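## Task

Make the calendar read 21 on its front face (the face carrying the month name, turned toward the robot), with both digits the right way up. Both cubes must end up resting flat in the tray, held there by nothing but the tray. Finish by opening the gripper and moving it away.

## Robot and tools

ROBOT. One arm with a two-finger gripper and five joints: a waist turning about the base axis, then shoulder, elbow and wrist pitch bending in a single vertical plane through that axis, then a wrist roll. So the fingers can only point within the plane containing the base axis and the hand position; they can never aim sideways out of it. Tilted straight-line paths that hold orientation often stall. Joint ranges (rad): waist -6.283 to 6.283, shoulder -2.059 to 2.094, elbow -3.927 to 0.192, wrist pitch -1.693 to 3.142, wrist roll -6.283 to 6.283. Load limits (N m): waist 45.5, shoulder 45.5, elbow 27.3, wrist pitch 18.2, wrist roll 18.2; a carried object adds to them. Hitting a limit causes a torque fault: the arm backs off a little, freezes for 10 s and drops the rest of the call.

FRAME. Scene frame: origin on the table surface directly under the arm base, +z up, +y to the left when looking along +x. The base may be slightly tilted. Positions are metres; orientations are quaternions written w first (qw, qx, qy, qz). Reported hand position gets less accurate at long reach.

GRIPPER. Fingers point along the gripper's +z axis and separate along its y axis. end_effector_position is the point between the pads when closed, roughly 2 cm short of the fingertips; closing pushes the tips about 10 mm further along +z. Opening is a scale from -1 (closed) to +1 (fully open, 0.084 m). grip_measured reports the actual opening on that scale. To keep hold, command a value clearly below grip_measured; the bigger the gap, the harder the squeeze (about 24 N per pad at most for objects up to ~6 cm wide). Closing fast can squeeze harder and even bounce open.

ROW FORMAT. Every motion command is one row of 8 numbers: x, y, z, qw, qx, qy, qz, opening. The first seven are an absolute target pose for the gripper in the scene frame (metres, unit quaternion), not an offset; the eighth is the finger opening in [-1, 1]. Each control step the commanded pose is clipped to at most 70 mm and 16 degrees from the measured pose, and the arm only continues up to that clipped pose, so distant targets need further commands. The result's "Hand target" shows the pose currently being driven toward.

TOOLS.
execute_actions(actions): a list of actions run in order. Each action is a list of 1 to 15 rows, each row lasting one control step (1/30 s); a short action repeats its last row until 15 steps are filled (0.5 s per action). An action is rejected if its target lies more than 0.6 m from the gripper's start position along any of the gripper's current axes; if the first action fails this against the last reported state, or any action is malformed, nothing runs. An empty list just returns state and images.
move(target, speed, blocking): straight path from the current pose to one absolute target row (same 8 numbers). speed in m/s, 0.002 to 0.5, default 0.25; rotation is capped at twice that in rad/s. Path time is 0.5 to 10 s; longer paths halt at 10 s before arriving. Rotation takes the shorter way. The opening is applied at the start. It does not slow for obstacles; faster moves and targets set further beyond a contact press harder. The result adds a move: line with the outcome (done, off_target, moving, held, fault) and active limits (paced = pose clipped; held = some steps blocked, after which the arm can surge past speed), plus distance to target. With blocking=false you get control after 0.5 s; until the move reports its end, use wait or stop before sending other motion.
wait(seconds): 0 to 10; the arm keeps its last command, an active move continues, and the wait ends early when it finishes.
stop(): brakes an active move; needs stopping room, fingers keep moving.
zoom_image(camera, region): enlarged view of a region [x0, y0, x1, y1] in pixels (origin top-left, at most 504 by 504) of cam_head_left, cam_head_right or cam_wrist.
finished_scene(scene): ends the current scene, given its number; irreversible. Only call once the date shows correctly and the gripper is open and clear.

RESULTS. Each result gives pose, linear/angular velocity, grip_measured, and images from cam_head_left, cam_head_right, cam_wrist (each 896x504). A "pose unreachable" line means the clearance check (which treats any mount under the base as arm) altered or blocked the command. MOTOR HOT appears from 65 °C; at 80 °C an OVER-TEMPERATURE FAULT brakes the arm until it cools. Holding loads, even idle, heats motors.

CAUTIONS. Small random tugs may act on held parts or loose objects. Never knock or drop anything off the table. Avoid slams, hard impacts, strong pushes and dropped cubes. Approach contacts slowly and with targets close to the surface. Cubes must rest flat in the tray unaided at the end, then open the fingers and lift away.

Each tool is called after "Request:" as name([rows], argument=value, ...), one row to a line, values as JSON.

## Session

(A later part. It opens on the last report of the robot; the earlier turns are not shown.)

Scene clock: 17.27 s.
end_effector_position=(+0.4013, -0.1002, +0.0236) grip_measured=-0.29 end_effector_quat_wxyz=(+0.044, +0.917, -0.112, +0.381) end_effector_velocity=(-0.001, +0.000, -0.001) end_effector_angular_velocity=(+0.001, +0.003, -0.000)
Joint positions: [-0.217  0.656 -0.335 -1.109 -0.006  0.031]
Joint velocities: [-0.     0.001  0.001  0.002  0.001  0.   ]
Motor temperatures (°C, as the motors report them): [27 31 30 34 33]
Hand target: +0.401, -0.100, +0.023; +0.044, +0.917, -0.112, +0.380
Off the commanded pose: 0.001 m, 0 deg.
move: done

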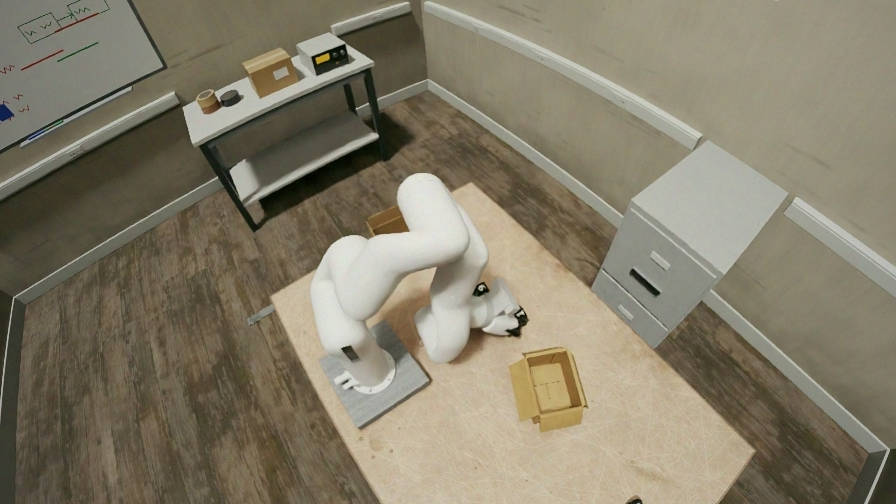

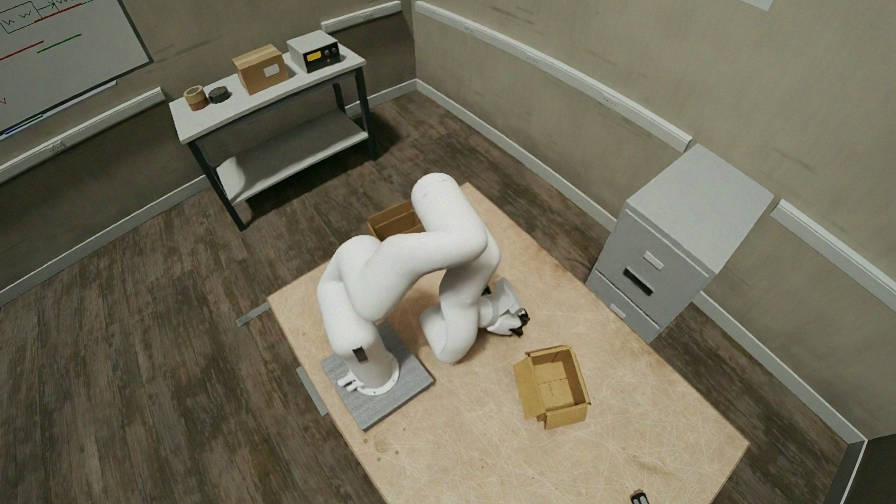

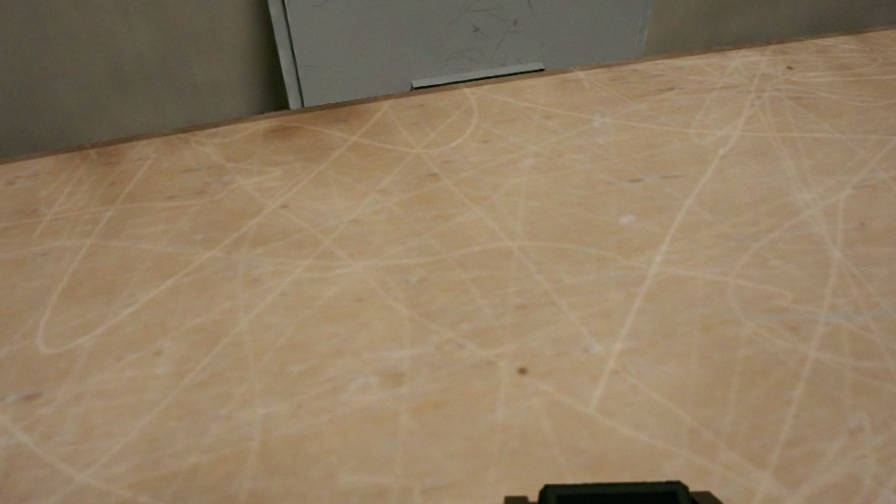

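Request:
move(target=[0.4007,-0.0999,0.05,0.047,0.917,-0.113,0.38,-0.7], speed=0.1)

Request:
move(target=[0.4007,-0.0999,0.05,-0.047,0.917,-0.113,-0.38,-0.7])

Request:
move(target=[0.4007,-0.0999,0.024,-0.047,0.917,-0.113,-0.38,-0.7], speed=0.03)

Request:
move(target=[0.4007,-0.0999,0.024,-0.047,0.917,-0.113,-0.38,0.5])

Request:
move(target=[0.394,-0.0982,0.08,0,0.9925,-0.122,0,0.5])

Request:
move(target=[0.394,-0.0982,0.08,0,0.788,0.616,0,0.5], speed=0.5)

Request:
move(target=[0.394,-0.0982,0.028,0,0.788,0.616,0,0.5], speed=0.1)

Request:
move(target=[0.394,-0.0982,0.028,0,0.788,0.616,0,-0.7])

Request:
move(target=[0.394,-0.0982,0.08,0,0.788,0.616,0,-0.7])

Request:
move(target=[0.368,-0.011,0.08,0,0.649,-0.76,0,-0.7], speed=0.5)

Scene clock: 18.60 s.
end_effector_position=(+0.4005, -0.1000, +0.0496) grip_measured=-0.29 end_effector_quat_wxyz=(+0.044, +0.917, -0.112, +0.380) end_effector_velocity=(-0.000, -0.001, +0.002) end_effector_angular_velocity=(+0.000, +0.000, -0.001)
Joint positions: [-0.217  0.515 -0.277 -1.025 -0.006  0.031]
Joint velocities: [-0.001 -0.01   0.003  0.007  0.     0.   ]
Motor temperatures (°C, as the motors report them): [27 31 30 34 33]
Hand target: +0.401, -0.100, +0.050; +0.044, +0.917, -0.112, +0.380
Off the commanded pose: 0.000 m, 0 deg.
move: done

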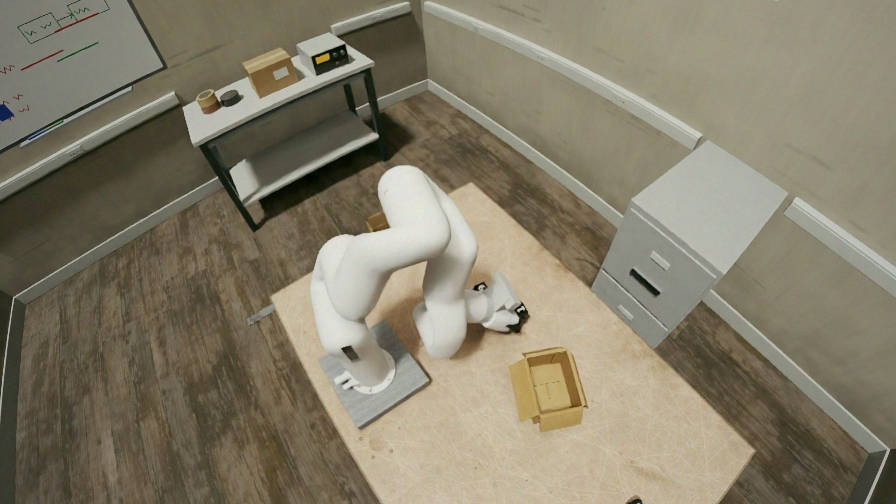

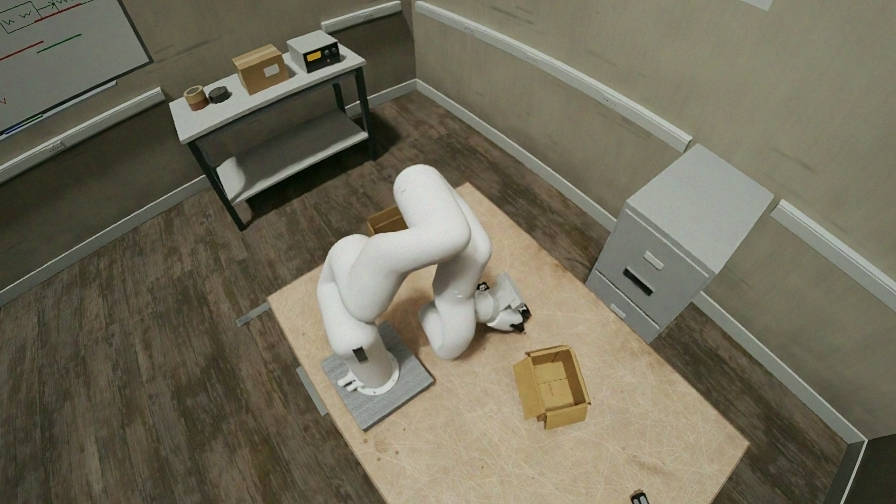

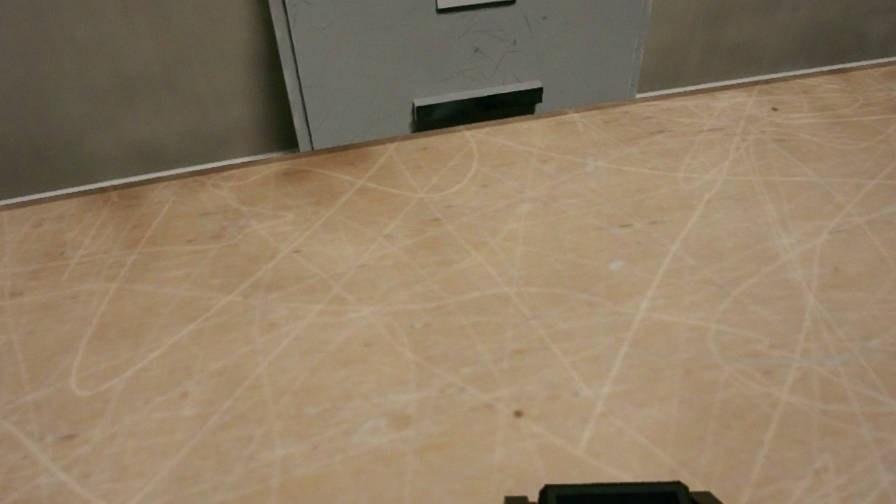

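Scene clock: 22.23 s.
end_effector_position=(+0.4006, -0.0998, +0.0510) grip_measured=-0.29 end_effector_quat_wxyz=(-0.050, +0.917, -0.113, -0.379) end_effector_velocity=(-0.000, +0.001, -0.000) end_effector_angular_velocity=(+0.003, +0.010, +0.003)
Joint positions: [-0.216  0.78  -1.573  1.576  0.004  0.031]
Joint velocities: [ 0.002  0.01  -0.012  0.012 -0.001 -0.   ]
Motor temperatures (°C, as the motors report them): [27 31 30 34 33]
Hand target: +0.401, -0.100, +0.051; -0.050, +0.917, -0.113, -0.380
Off the commanded pose: 0.001 m, 0 deg.
move: done

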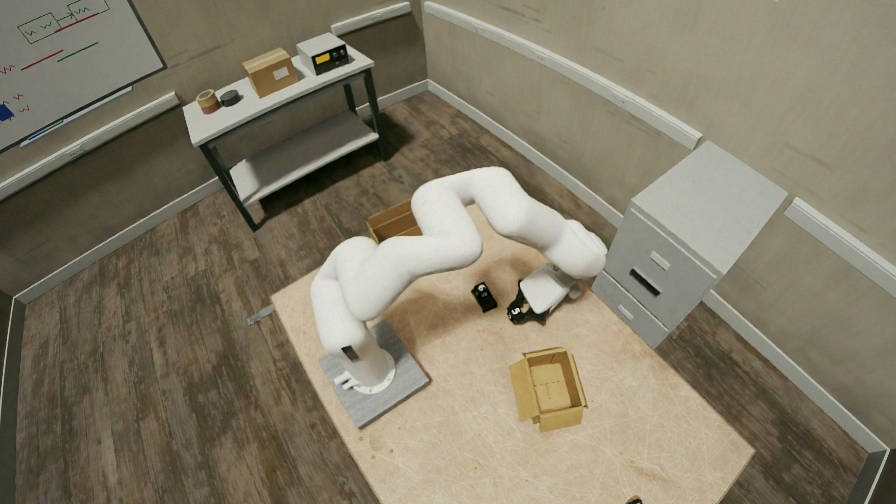

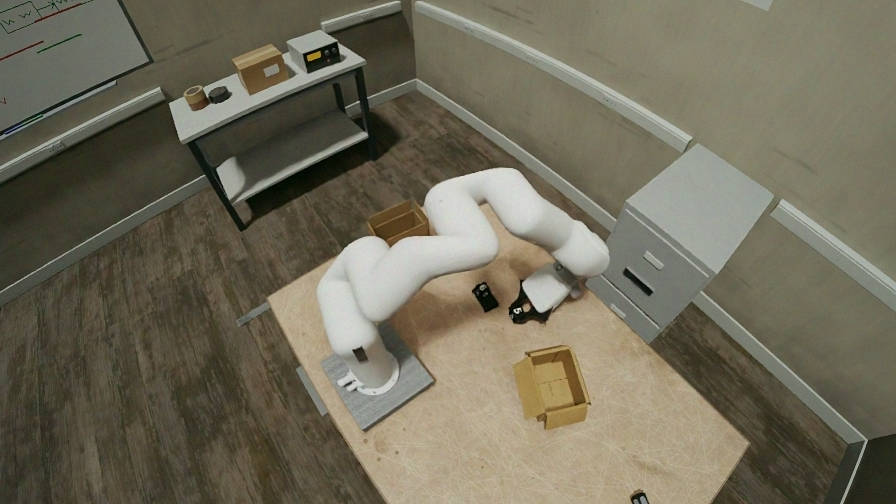

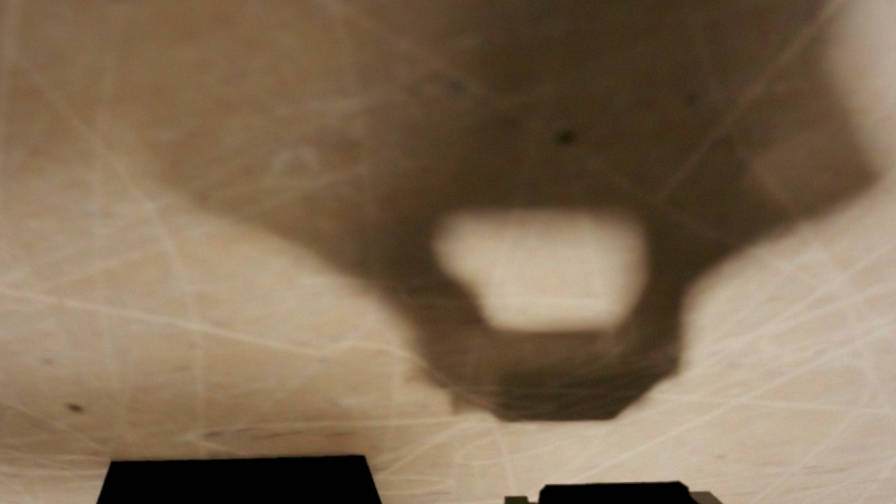

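Scene clock: 23.40 s.
end_effector_position=(+0.4008, -0.0998, +0.0249) grip_measured=-0.29 end_effector_quat_wxyz=(-0.049, +0.917, -0.114, -0.380) end_effector_velocity=(+0.001, +0.000, -0.001) end_effector_angular_velocity=(-0.000, -0.001, +0.001)
Joint positions: [-0.216  0.836 -1.585  1.534  0.007  0.031]
Joint velocities: [ 0.001  0.002 -0.002 -0.001 -0.     0.   ]
Motor temperatures (°C, as the motors report them): [27 31 30 34 33]
Hand target: +0.401, -0.100, +0.024; -0.049, +0.917, -0.114, -0.380
Off the commanded pose: 0.001 m, 0 deg.
move: done

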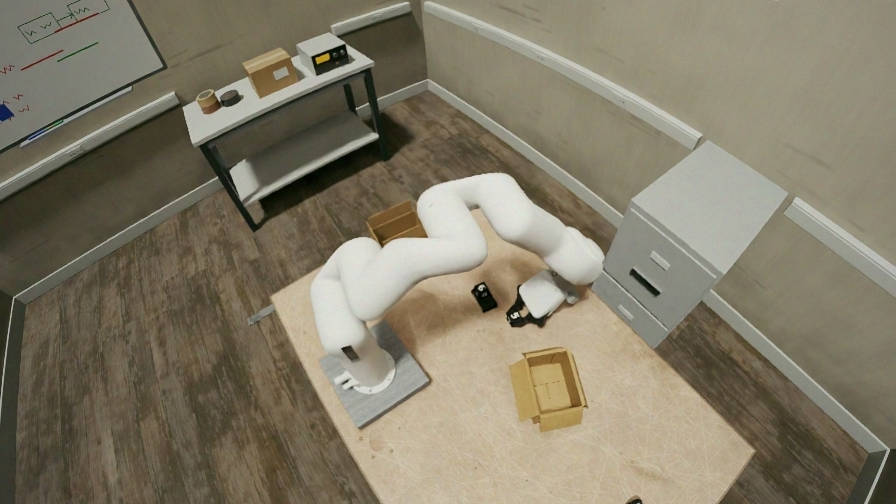

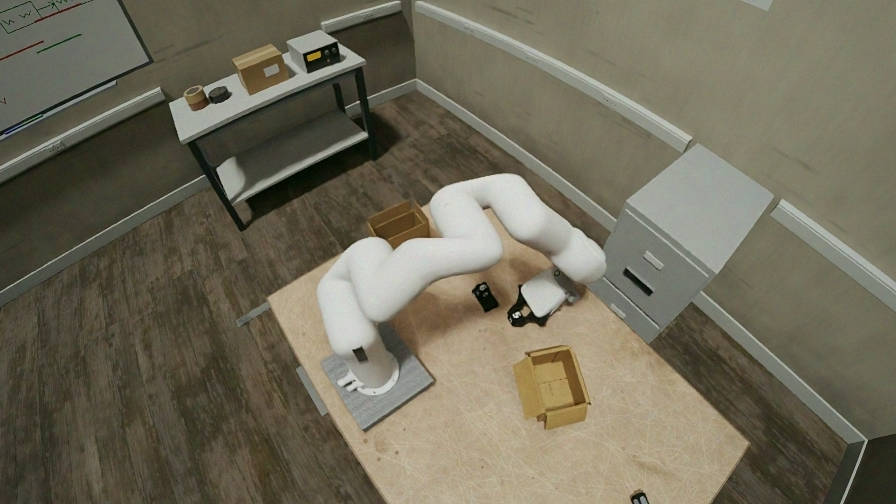

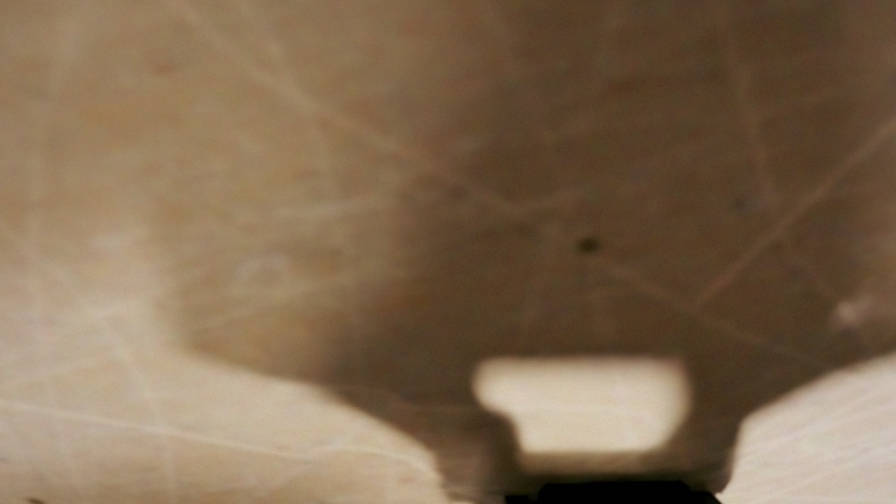

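Scene clock: 24.10 s.
end_effector_position=(+0.4007, -0.0997, +0.0240) grip_measured=+0.49 end_effector_quat_wxyz=(-0.049, +0.917, -0.114, -0.380) end_effector_velocity=(-0.000, -0.000, +0.000) end_effector_angular_velocity=(-0.001, +0.000, -0.002)
Joint positions: [-0.216  0.837 -1.585  1.532  0.007  0.065]
Joint velocities: [-0.001 -0.    -0.     0.     0.002  0.   ]
Motor temperatures (°C, as the motors report them): [27 31 30 34 33]
Hand target: +0.401, -0.100, +0.024; -0.049, +0.917, -0.114, -0.380
Off the commanded pose: 0.000 m, 0 deg.
move: done

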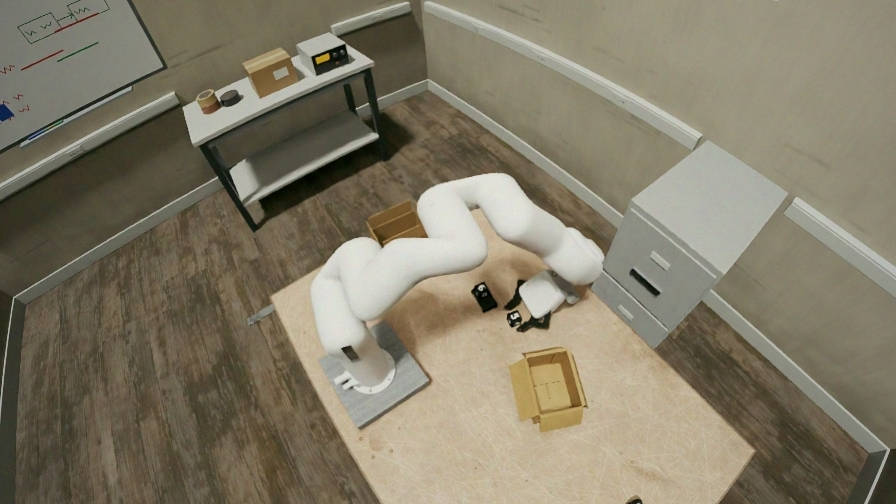

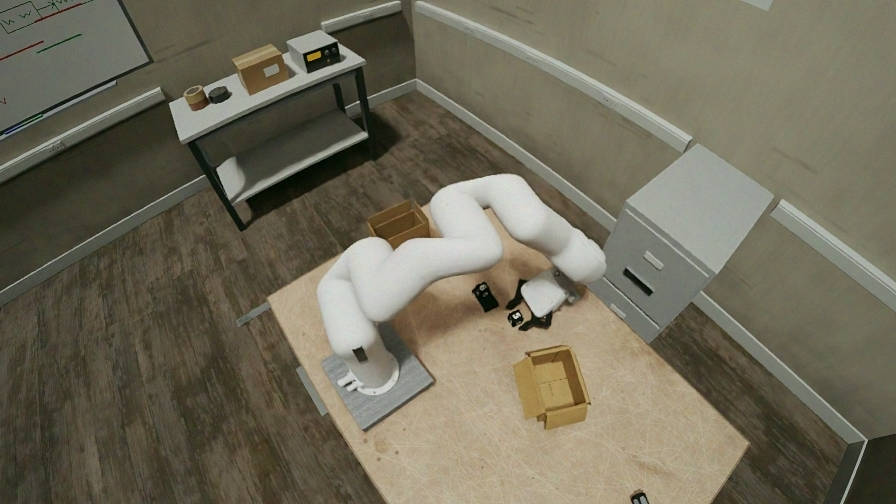

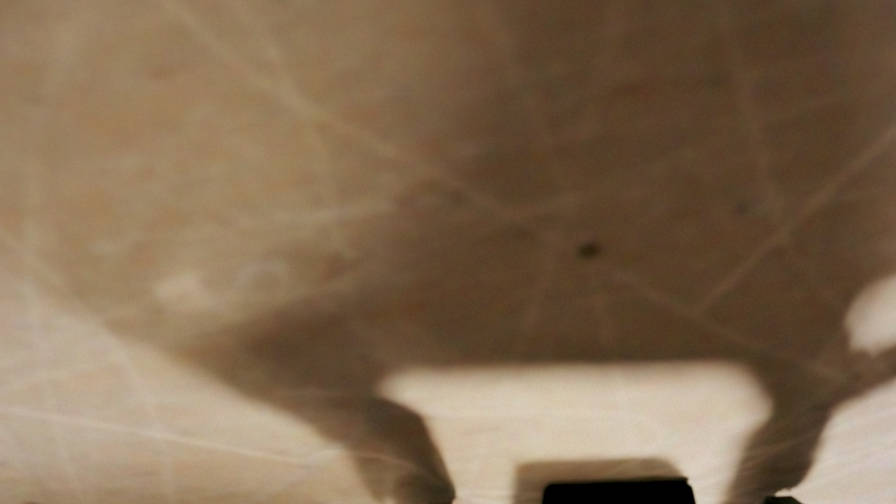

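Scene clock: 26.17 s.
end_effector_position=(+0.3939, -0.0982, +0.0793) grip_measured=+0.49 end_effector_quat_wxyz=(-0.004, +0.993, -0.122, +0.000) end_effector_velocity=(-0.000, -0.000, +0.000) end_effector_angular_velocity=(-0.002, -0.007, -0.001)
Joint positions: [-0.215  0.106 -0.662  0.556  0.001  0.065]
Joint velocities: [-0.001 -0.005  0.008 -0.011  0.    -0.   ]
Motor temperatures (°C, as the motors report them): [27 31 30 34 33]
Hand target: +0.394, -0.098, +0.079; -0.004, +0.993, -0.122, +0.000
Off the commanded pose: 0.001 m, 0 deg.
move: done

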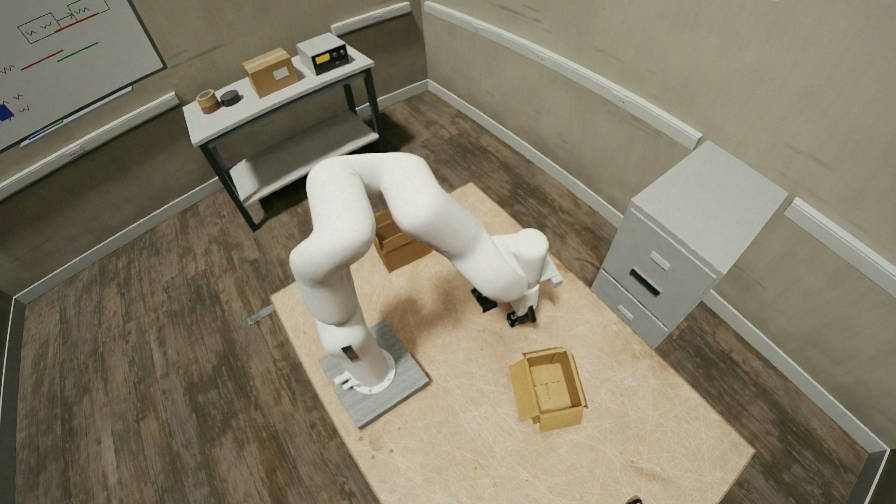

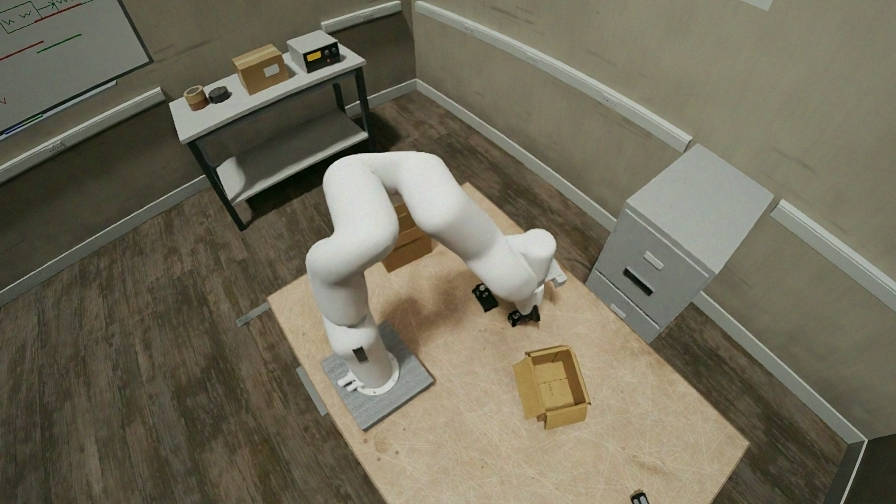

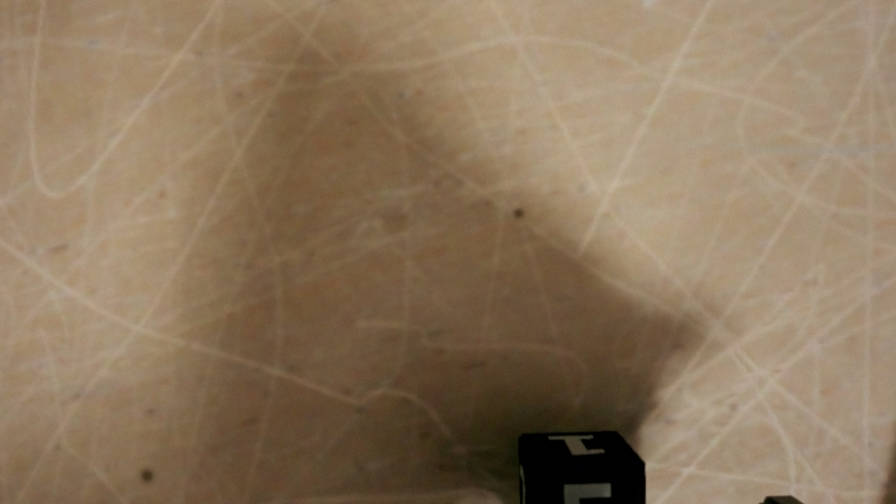

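Scene clock: 28.33 s.
end_effector_position=(+0.3940, -0.0982, +0.0800) grip_measured=+0.49 end_effector_quat_wxyz=(-0.003, +0.788, +0.616, +0.003) end_effector_velocity=(+0.000, +0.000, +0.000) end_effector_angular_velocity=(-0.000, -0.001, +0.009)
Joint positions: [-0.215  0.104 -0.662  0.557 -1.57   0.065]
Joint velocities: [ 0.001 -0.     0.    -0.    -0.008  0.   ]
Motor temperatures (°C, as the motors report them): [27 31 30 34 33]
Hand target: +0.394, -0.098, +0.080; -0.003, +0.788, +0.616, +0.003
Off the commanded pose: 0.000 m, 0 deg.
move: done

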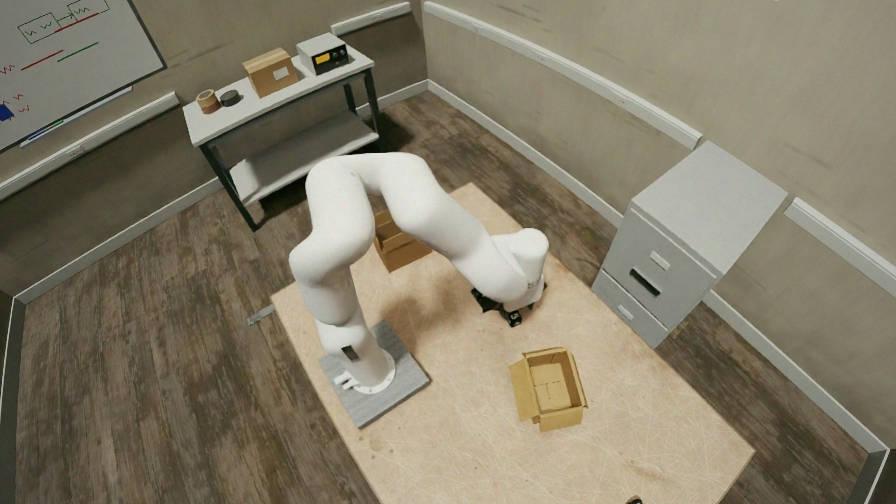

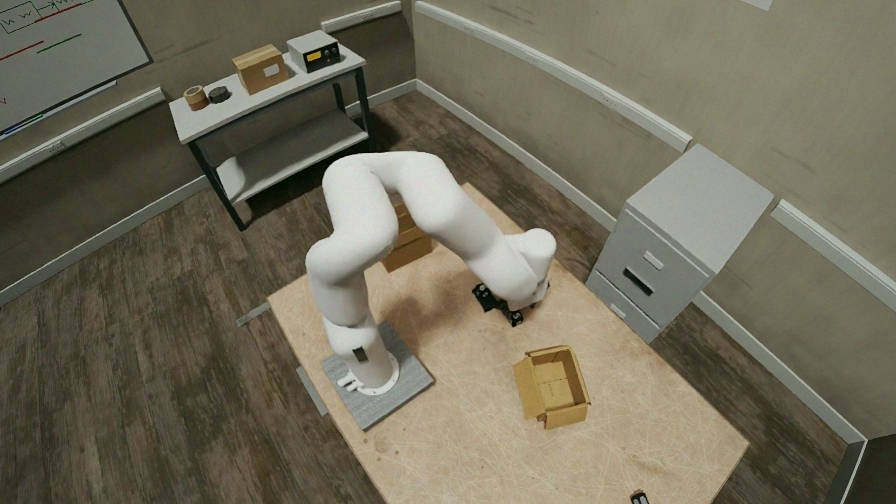

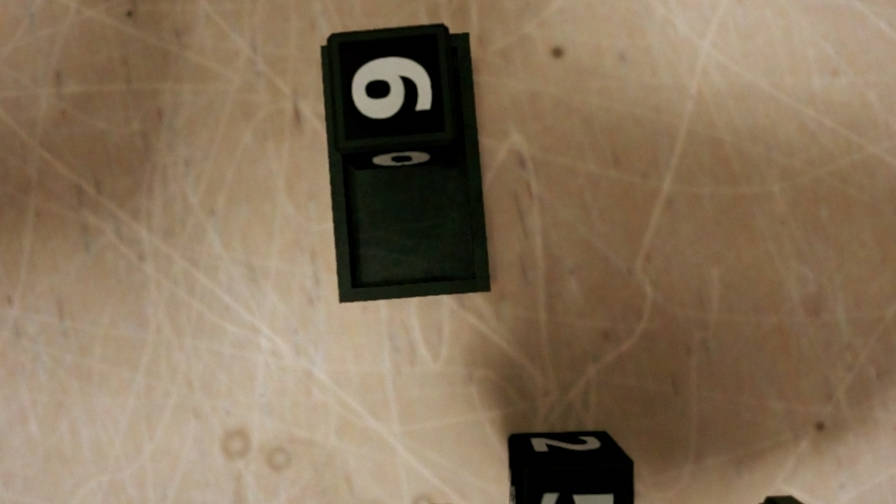

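Scene clock: 29.27 s.
end_effector_position=(+0.3942, -0.0983, +0.0284) grip_measured=+0.49 end_effector_quat_wxyz=(-0.002, +0.788, +0.616, +0.004) end_effector_velocity=(-0.001, -0.000, -0.002) end_effector_angular_velocity=(+0.001, +0.003, -0.001)
Joint positions: [-0.216  0.259 -0.661  0.4   -1.571  0.065]
Joint velocities: [-0.001  0.006  0.001 -0.004  0.     0.   ]
Motor temperatures (°C, as the motors report them): [27 31 30 34 33]
Hand target: +0.394, -0.098, +0.028; -0.003, +0.788, +0.616, +0.003
Off the commanded pose: 0.000 m, 0 deg.
move: done

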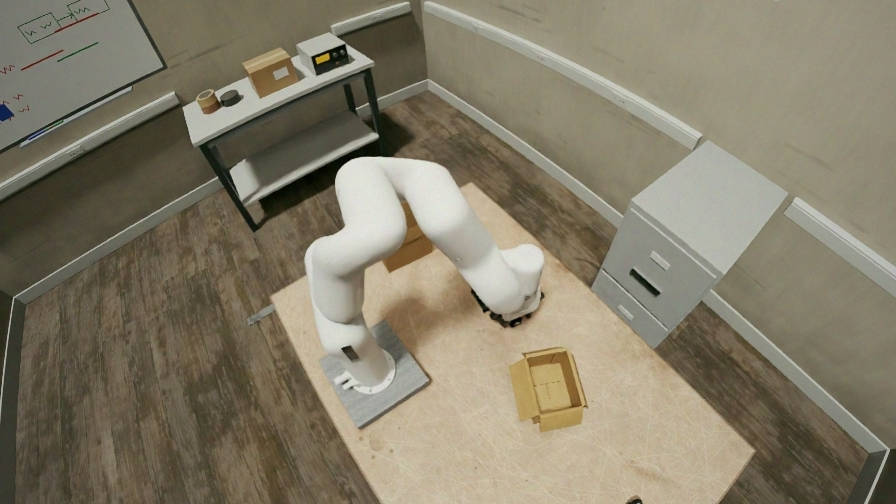

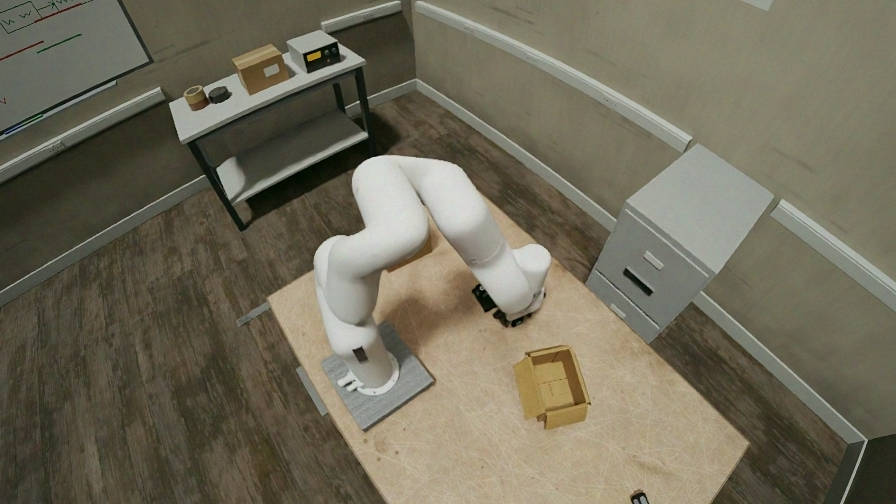

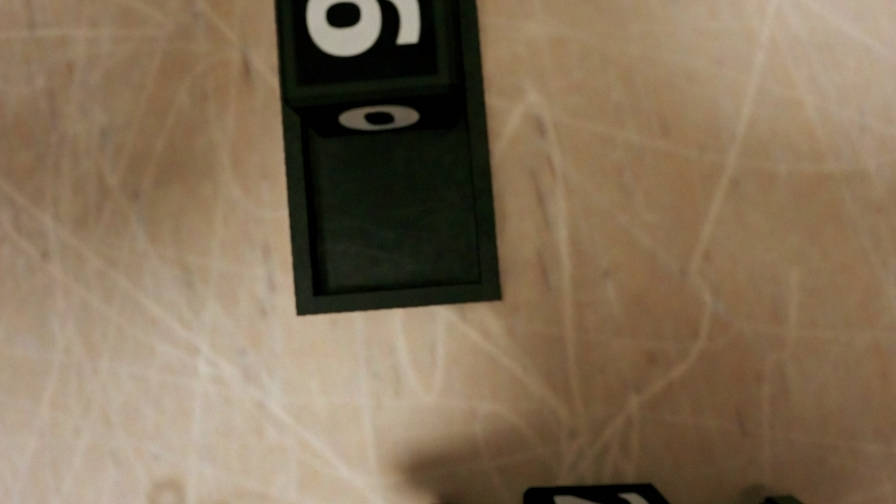

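Scene clock: 29.97 s.
end_effector_position=(+0.3943, -0.0983, +0.0283) grip_measured=-0.29 end_effector_quat_wxyz=(-0.002, +0.788, +0.616, +0.004) end_effector_velocity=(+0.000, -0.000, -0.000) end_effector_angular_velocity=(-0.000, -0.001, +0.001)
Joint positions: [-0.216  0.26  -0.661  0.4   -1.571  0.031]
Joint velocities: [-0.     0.     0.    -0.002 -0.001  0.   ]
Motor temperatures (°C, as the motors report them): [27 31 30 34 33]
Hand target: +0.394, -0.098, +0.028; -0.003, +0.788, +0.616, +0.003
Off the commanded pose: 0.000 m, 0 deg.
move: done

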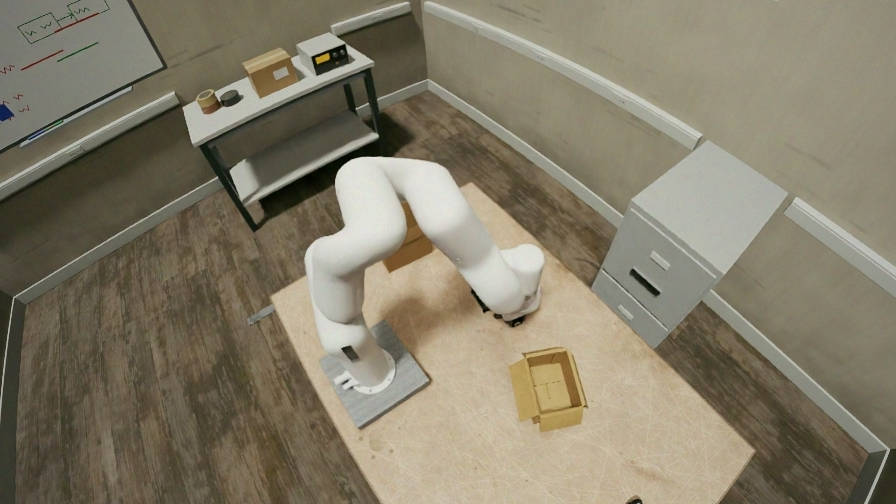

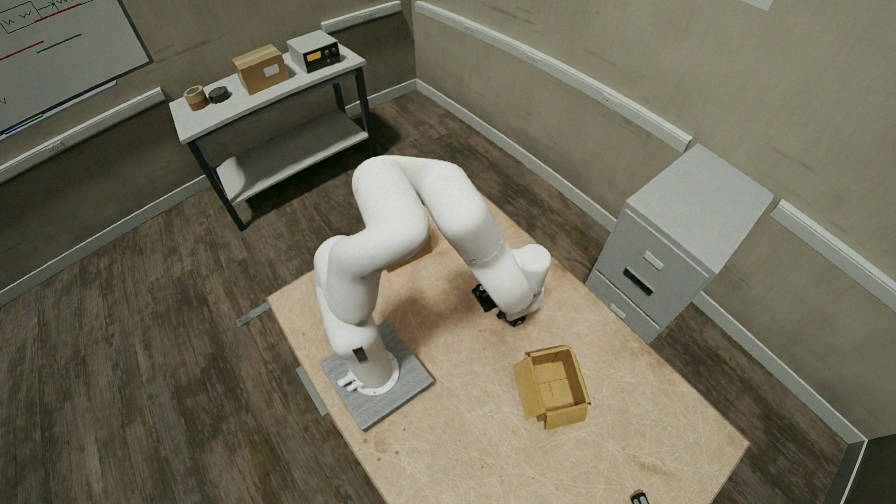

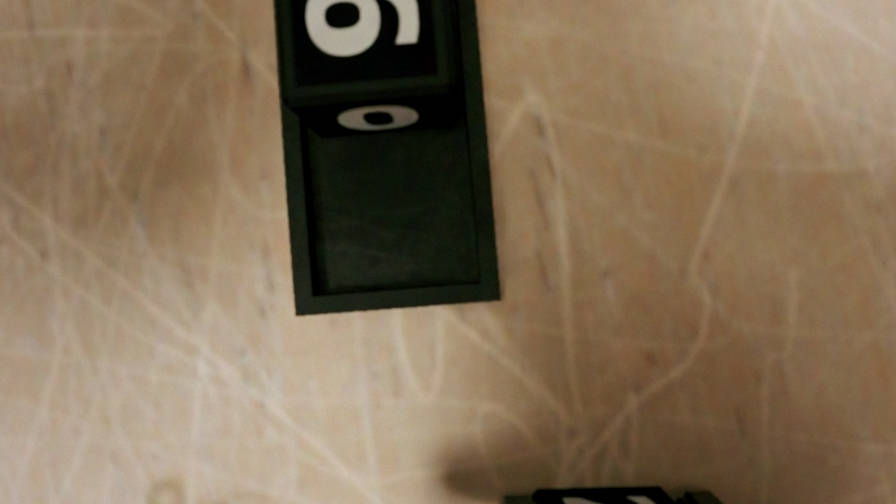

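Scene clock: 30.80 s.
end_effector_position=(+0.3937, -0.0981, +0.0794) grip_measured=-0.29 end_effector_quat_wxyz=(-0.003, +0.788, +0.616, +0.003) end_effector_velocity=(+0.001, +0.000, +0.003) end_effector_angular_velocity=(-0.001, -0.003, +0.000)
Joint positions: [-0.215  0.105 -0.661  0.556 -1.57   0.031]
Joint velocities: [ 0.001 -0.007 -0.003  0.006  0.001  0.   ]
Motor temperatures (°C, as the motors report them): [27 31 30 34 33]
Hand target: +0.394, -0.098, +0.080; -0.003, +0.788, +0.616, +0.003
Off the commanded pose: 0.001 m, 0 deg.
move: done

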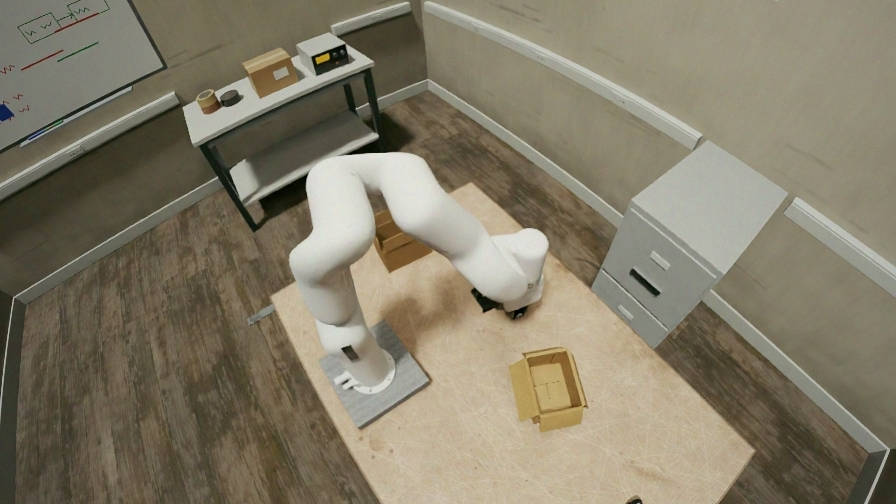

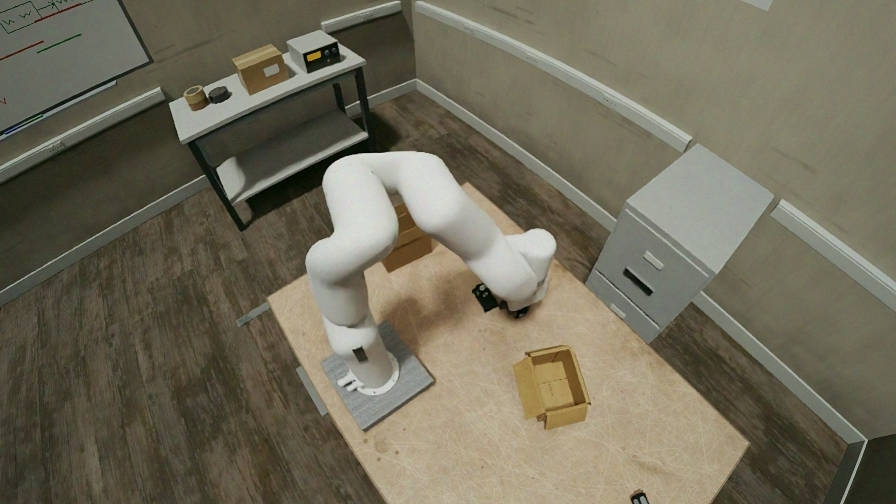

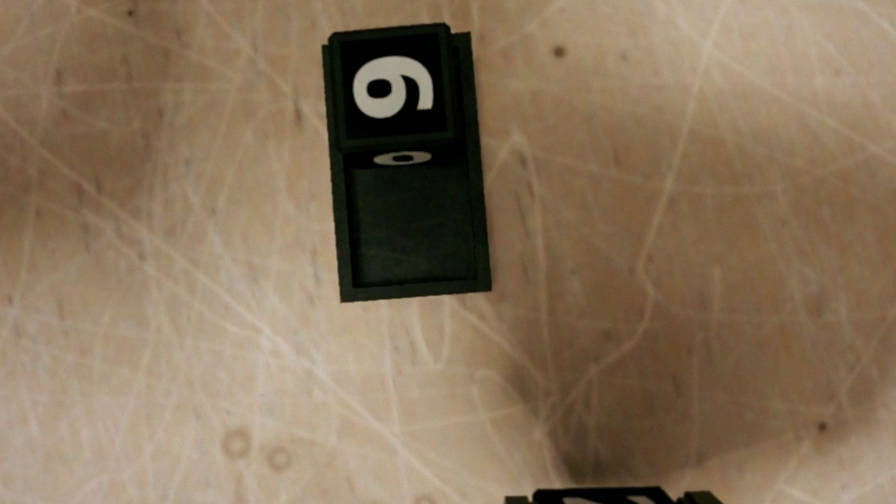

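Scene clock: 34.43 s.
end_effector_position=(+0.3682, -0.0112, +0.0800) grip_measured=-0.29 end_effector_quat_wxyz=(+0.003, -0.650, +0.760, +0.003) end_effector_velocity=(+0.000, +0.000, +0.000) end_effector_angular_velocity=(-0.000, -0.000, -0.009)
Joint positions: [-0.001 -0.    -0.526  0.528  1.698  0.031]
Joint velocities: [ 0.   -0.   -0.   -0.    0.01  0.  ]
Motor temperatures (°C, as the motors report them): [27 31 30 34 33]
Hand target: +0.368, -0.011, +0.080; +0.003, -0.649, +0.760, +0.003
Off the commanded pose: 0.000 m, 0 deg.
move: done

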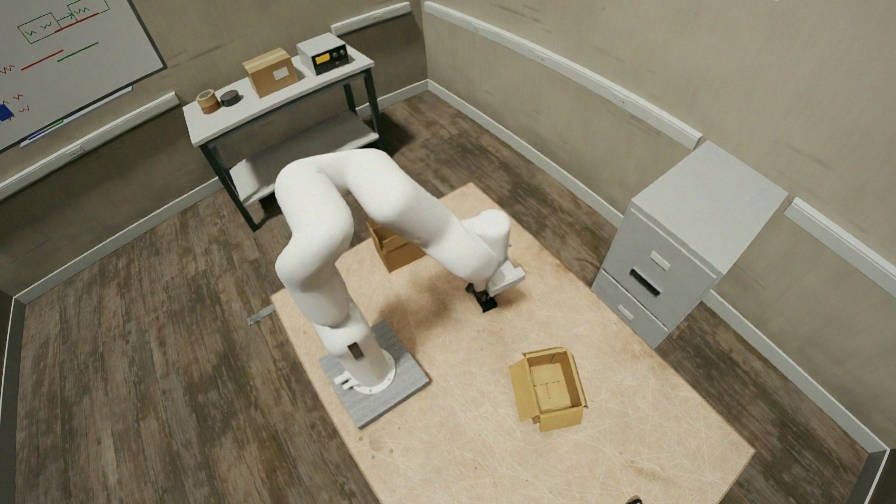

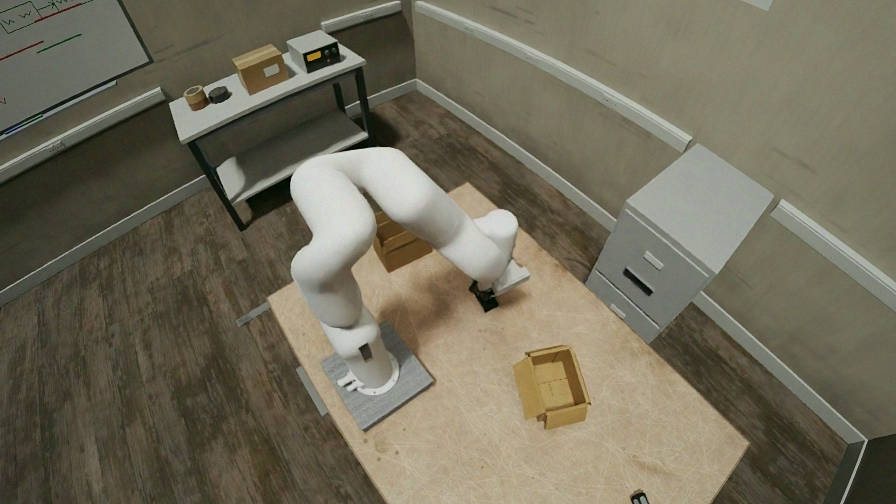

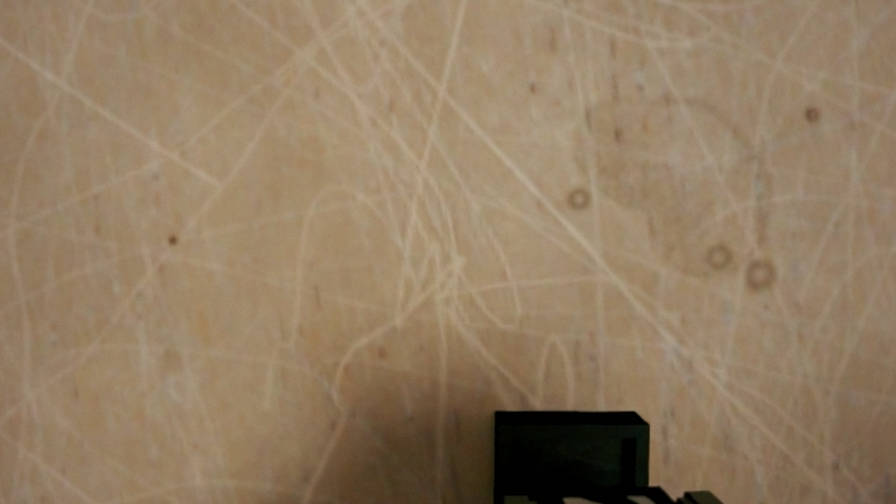

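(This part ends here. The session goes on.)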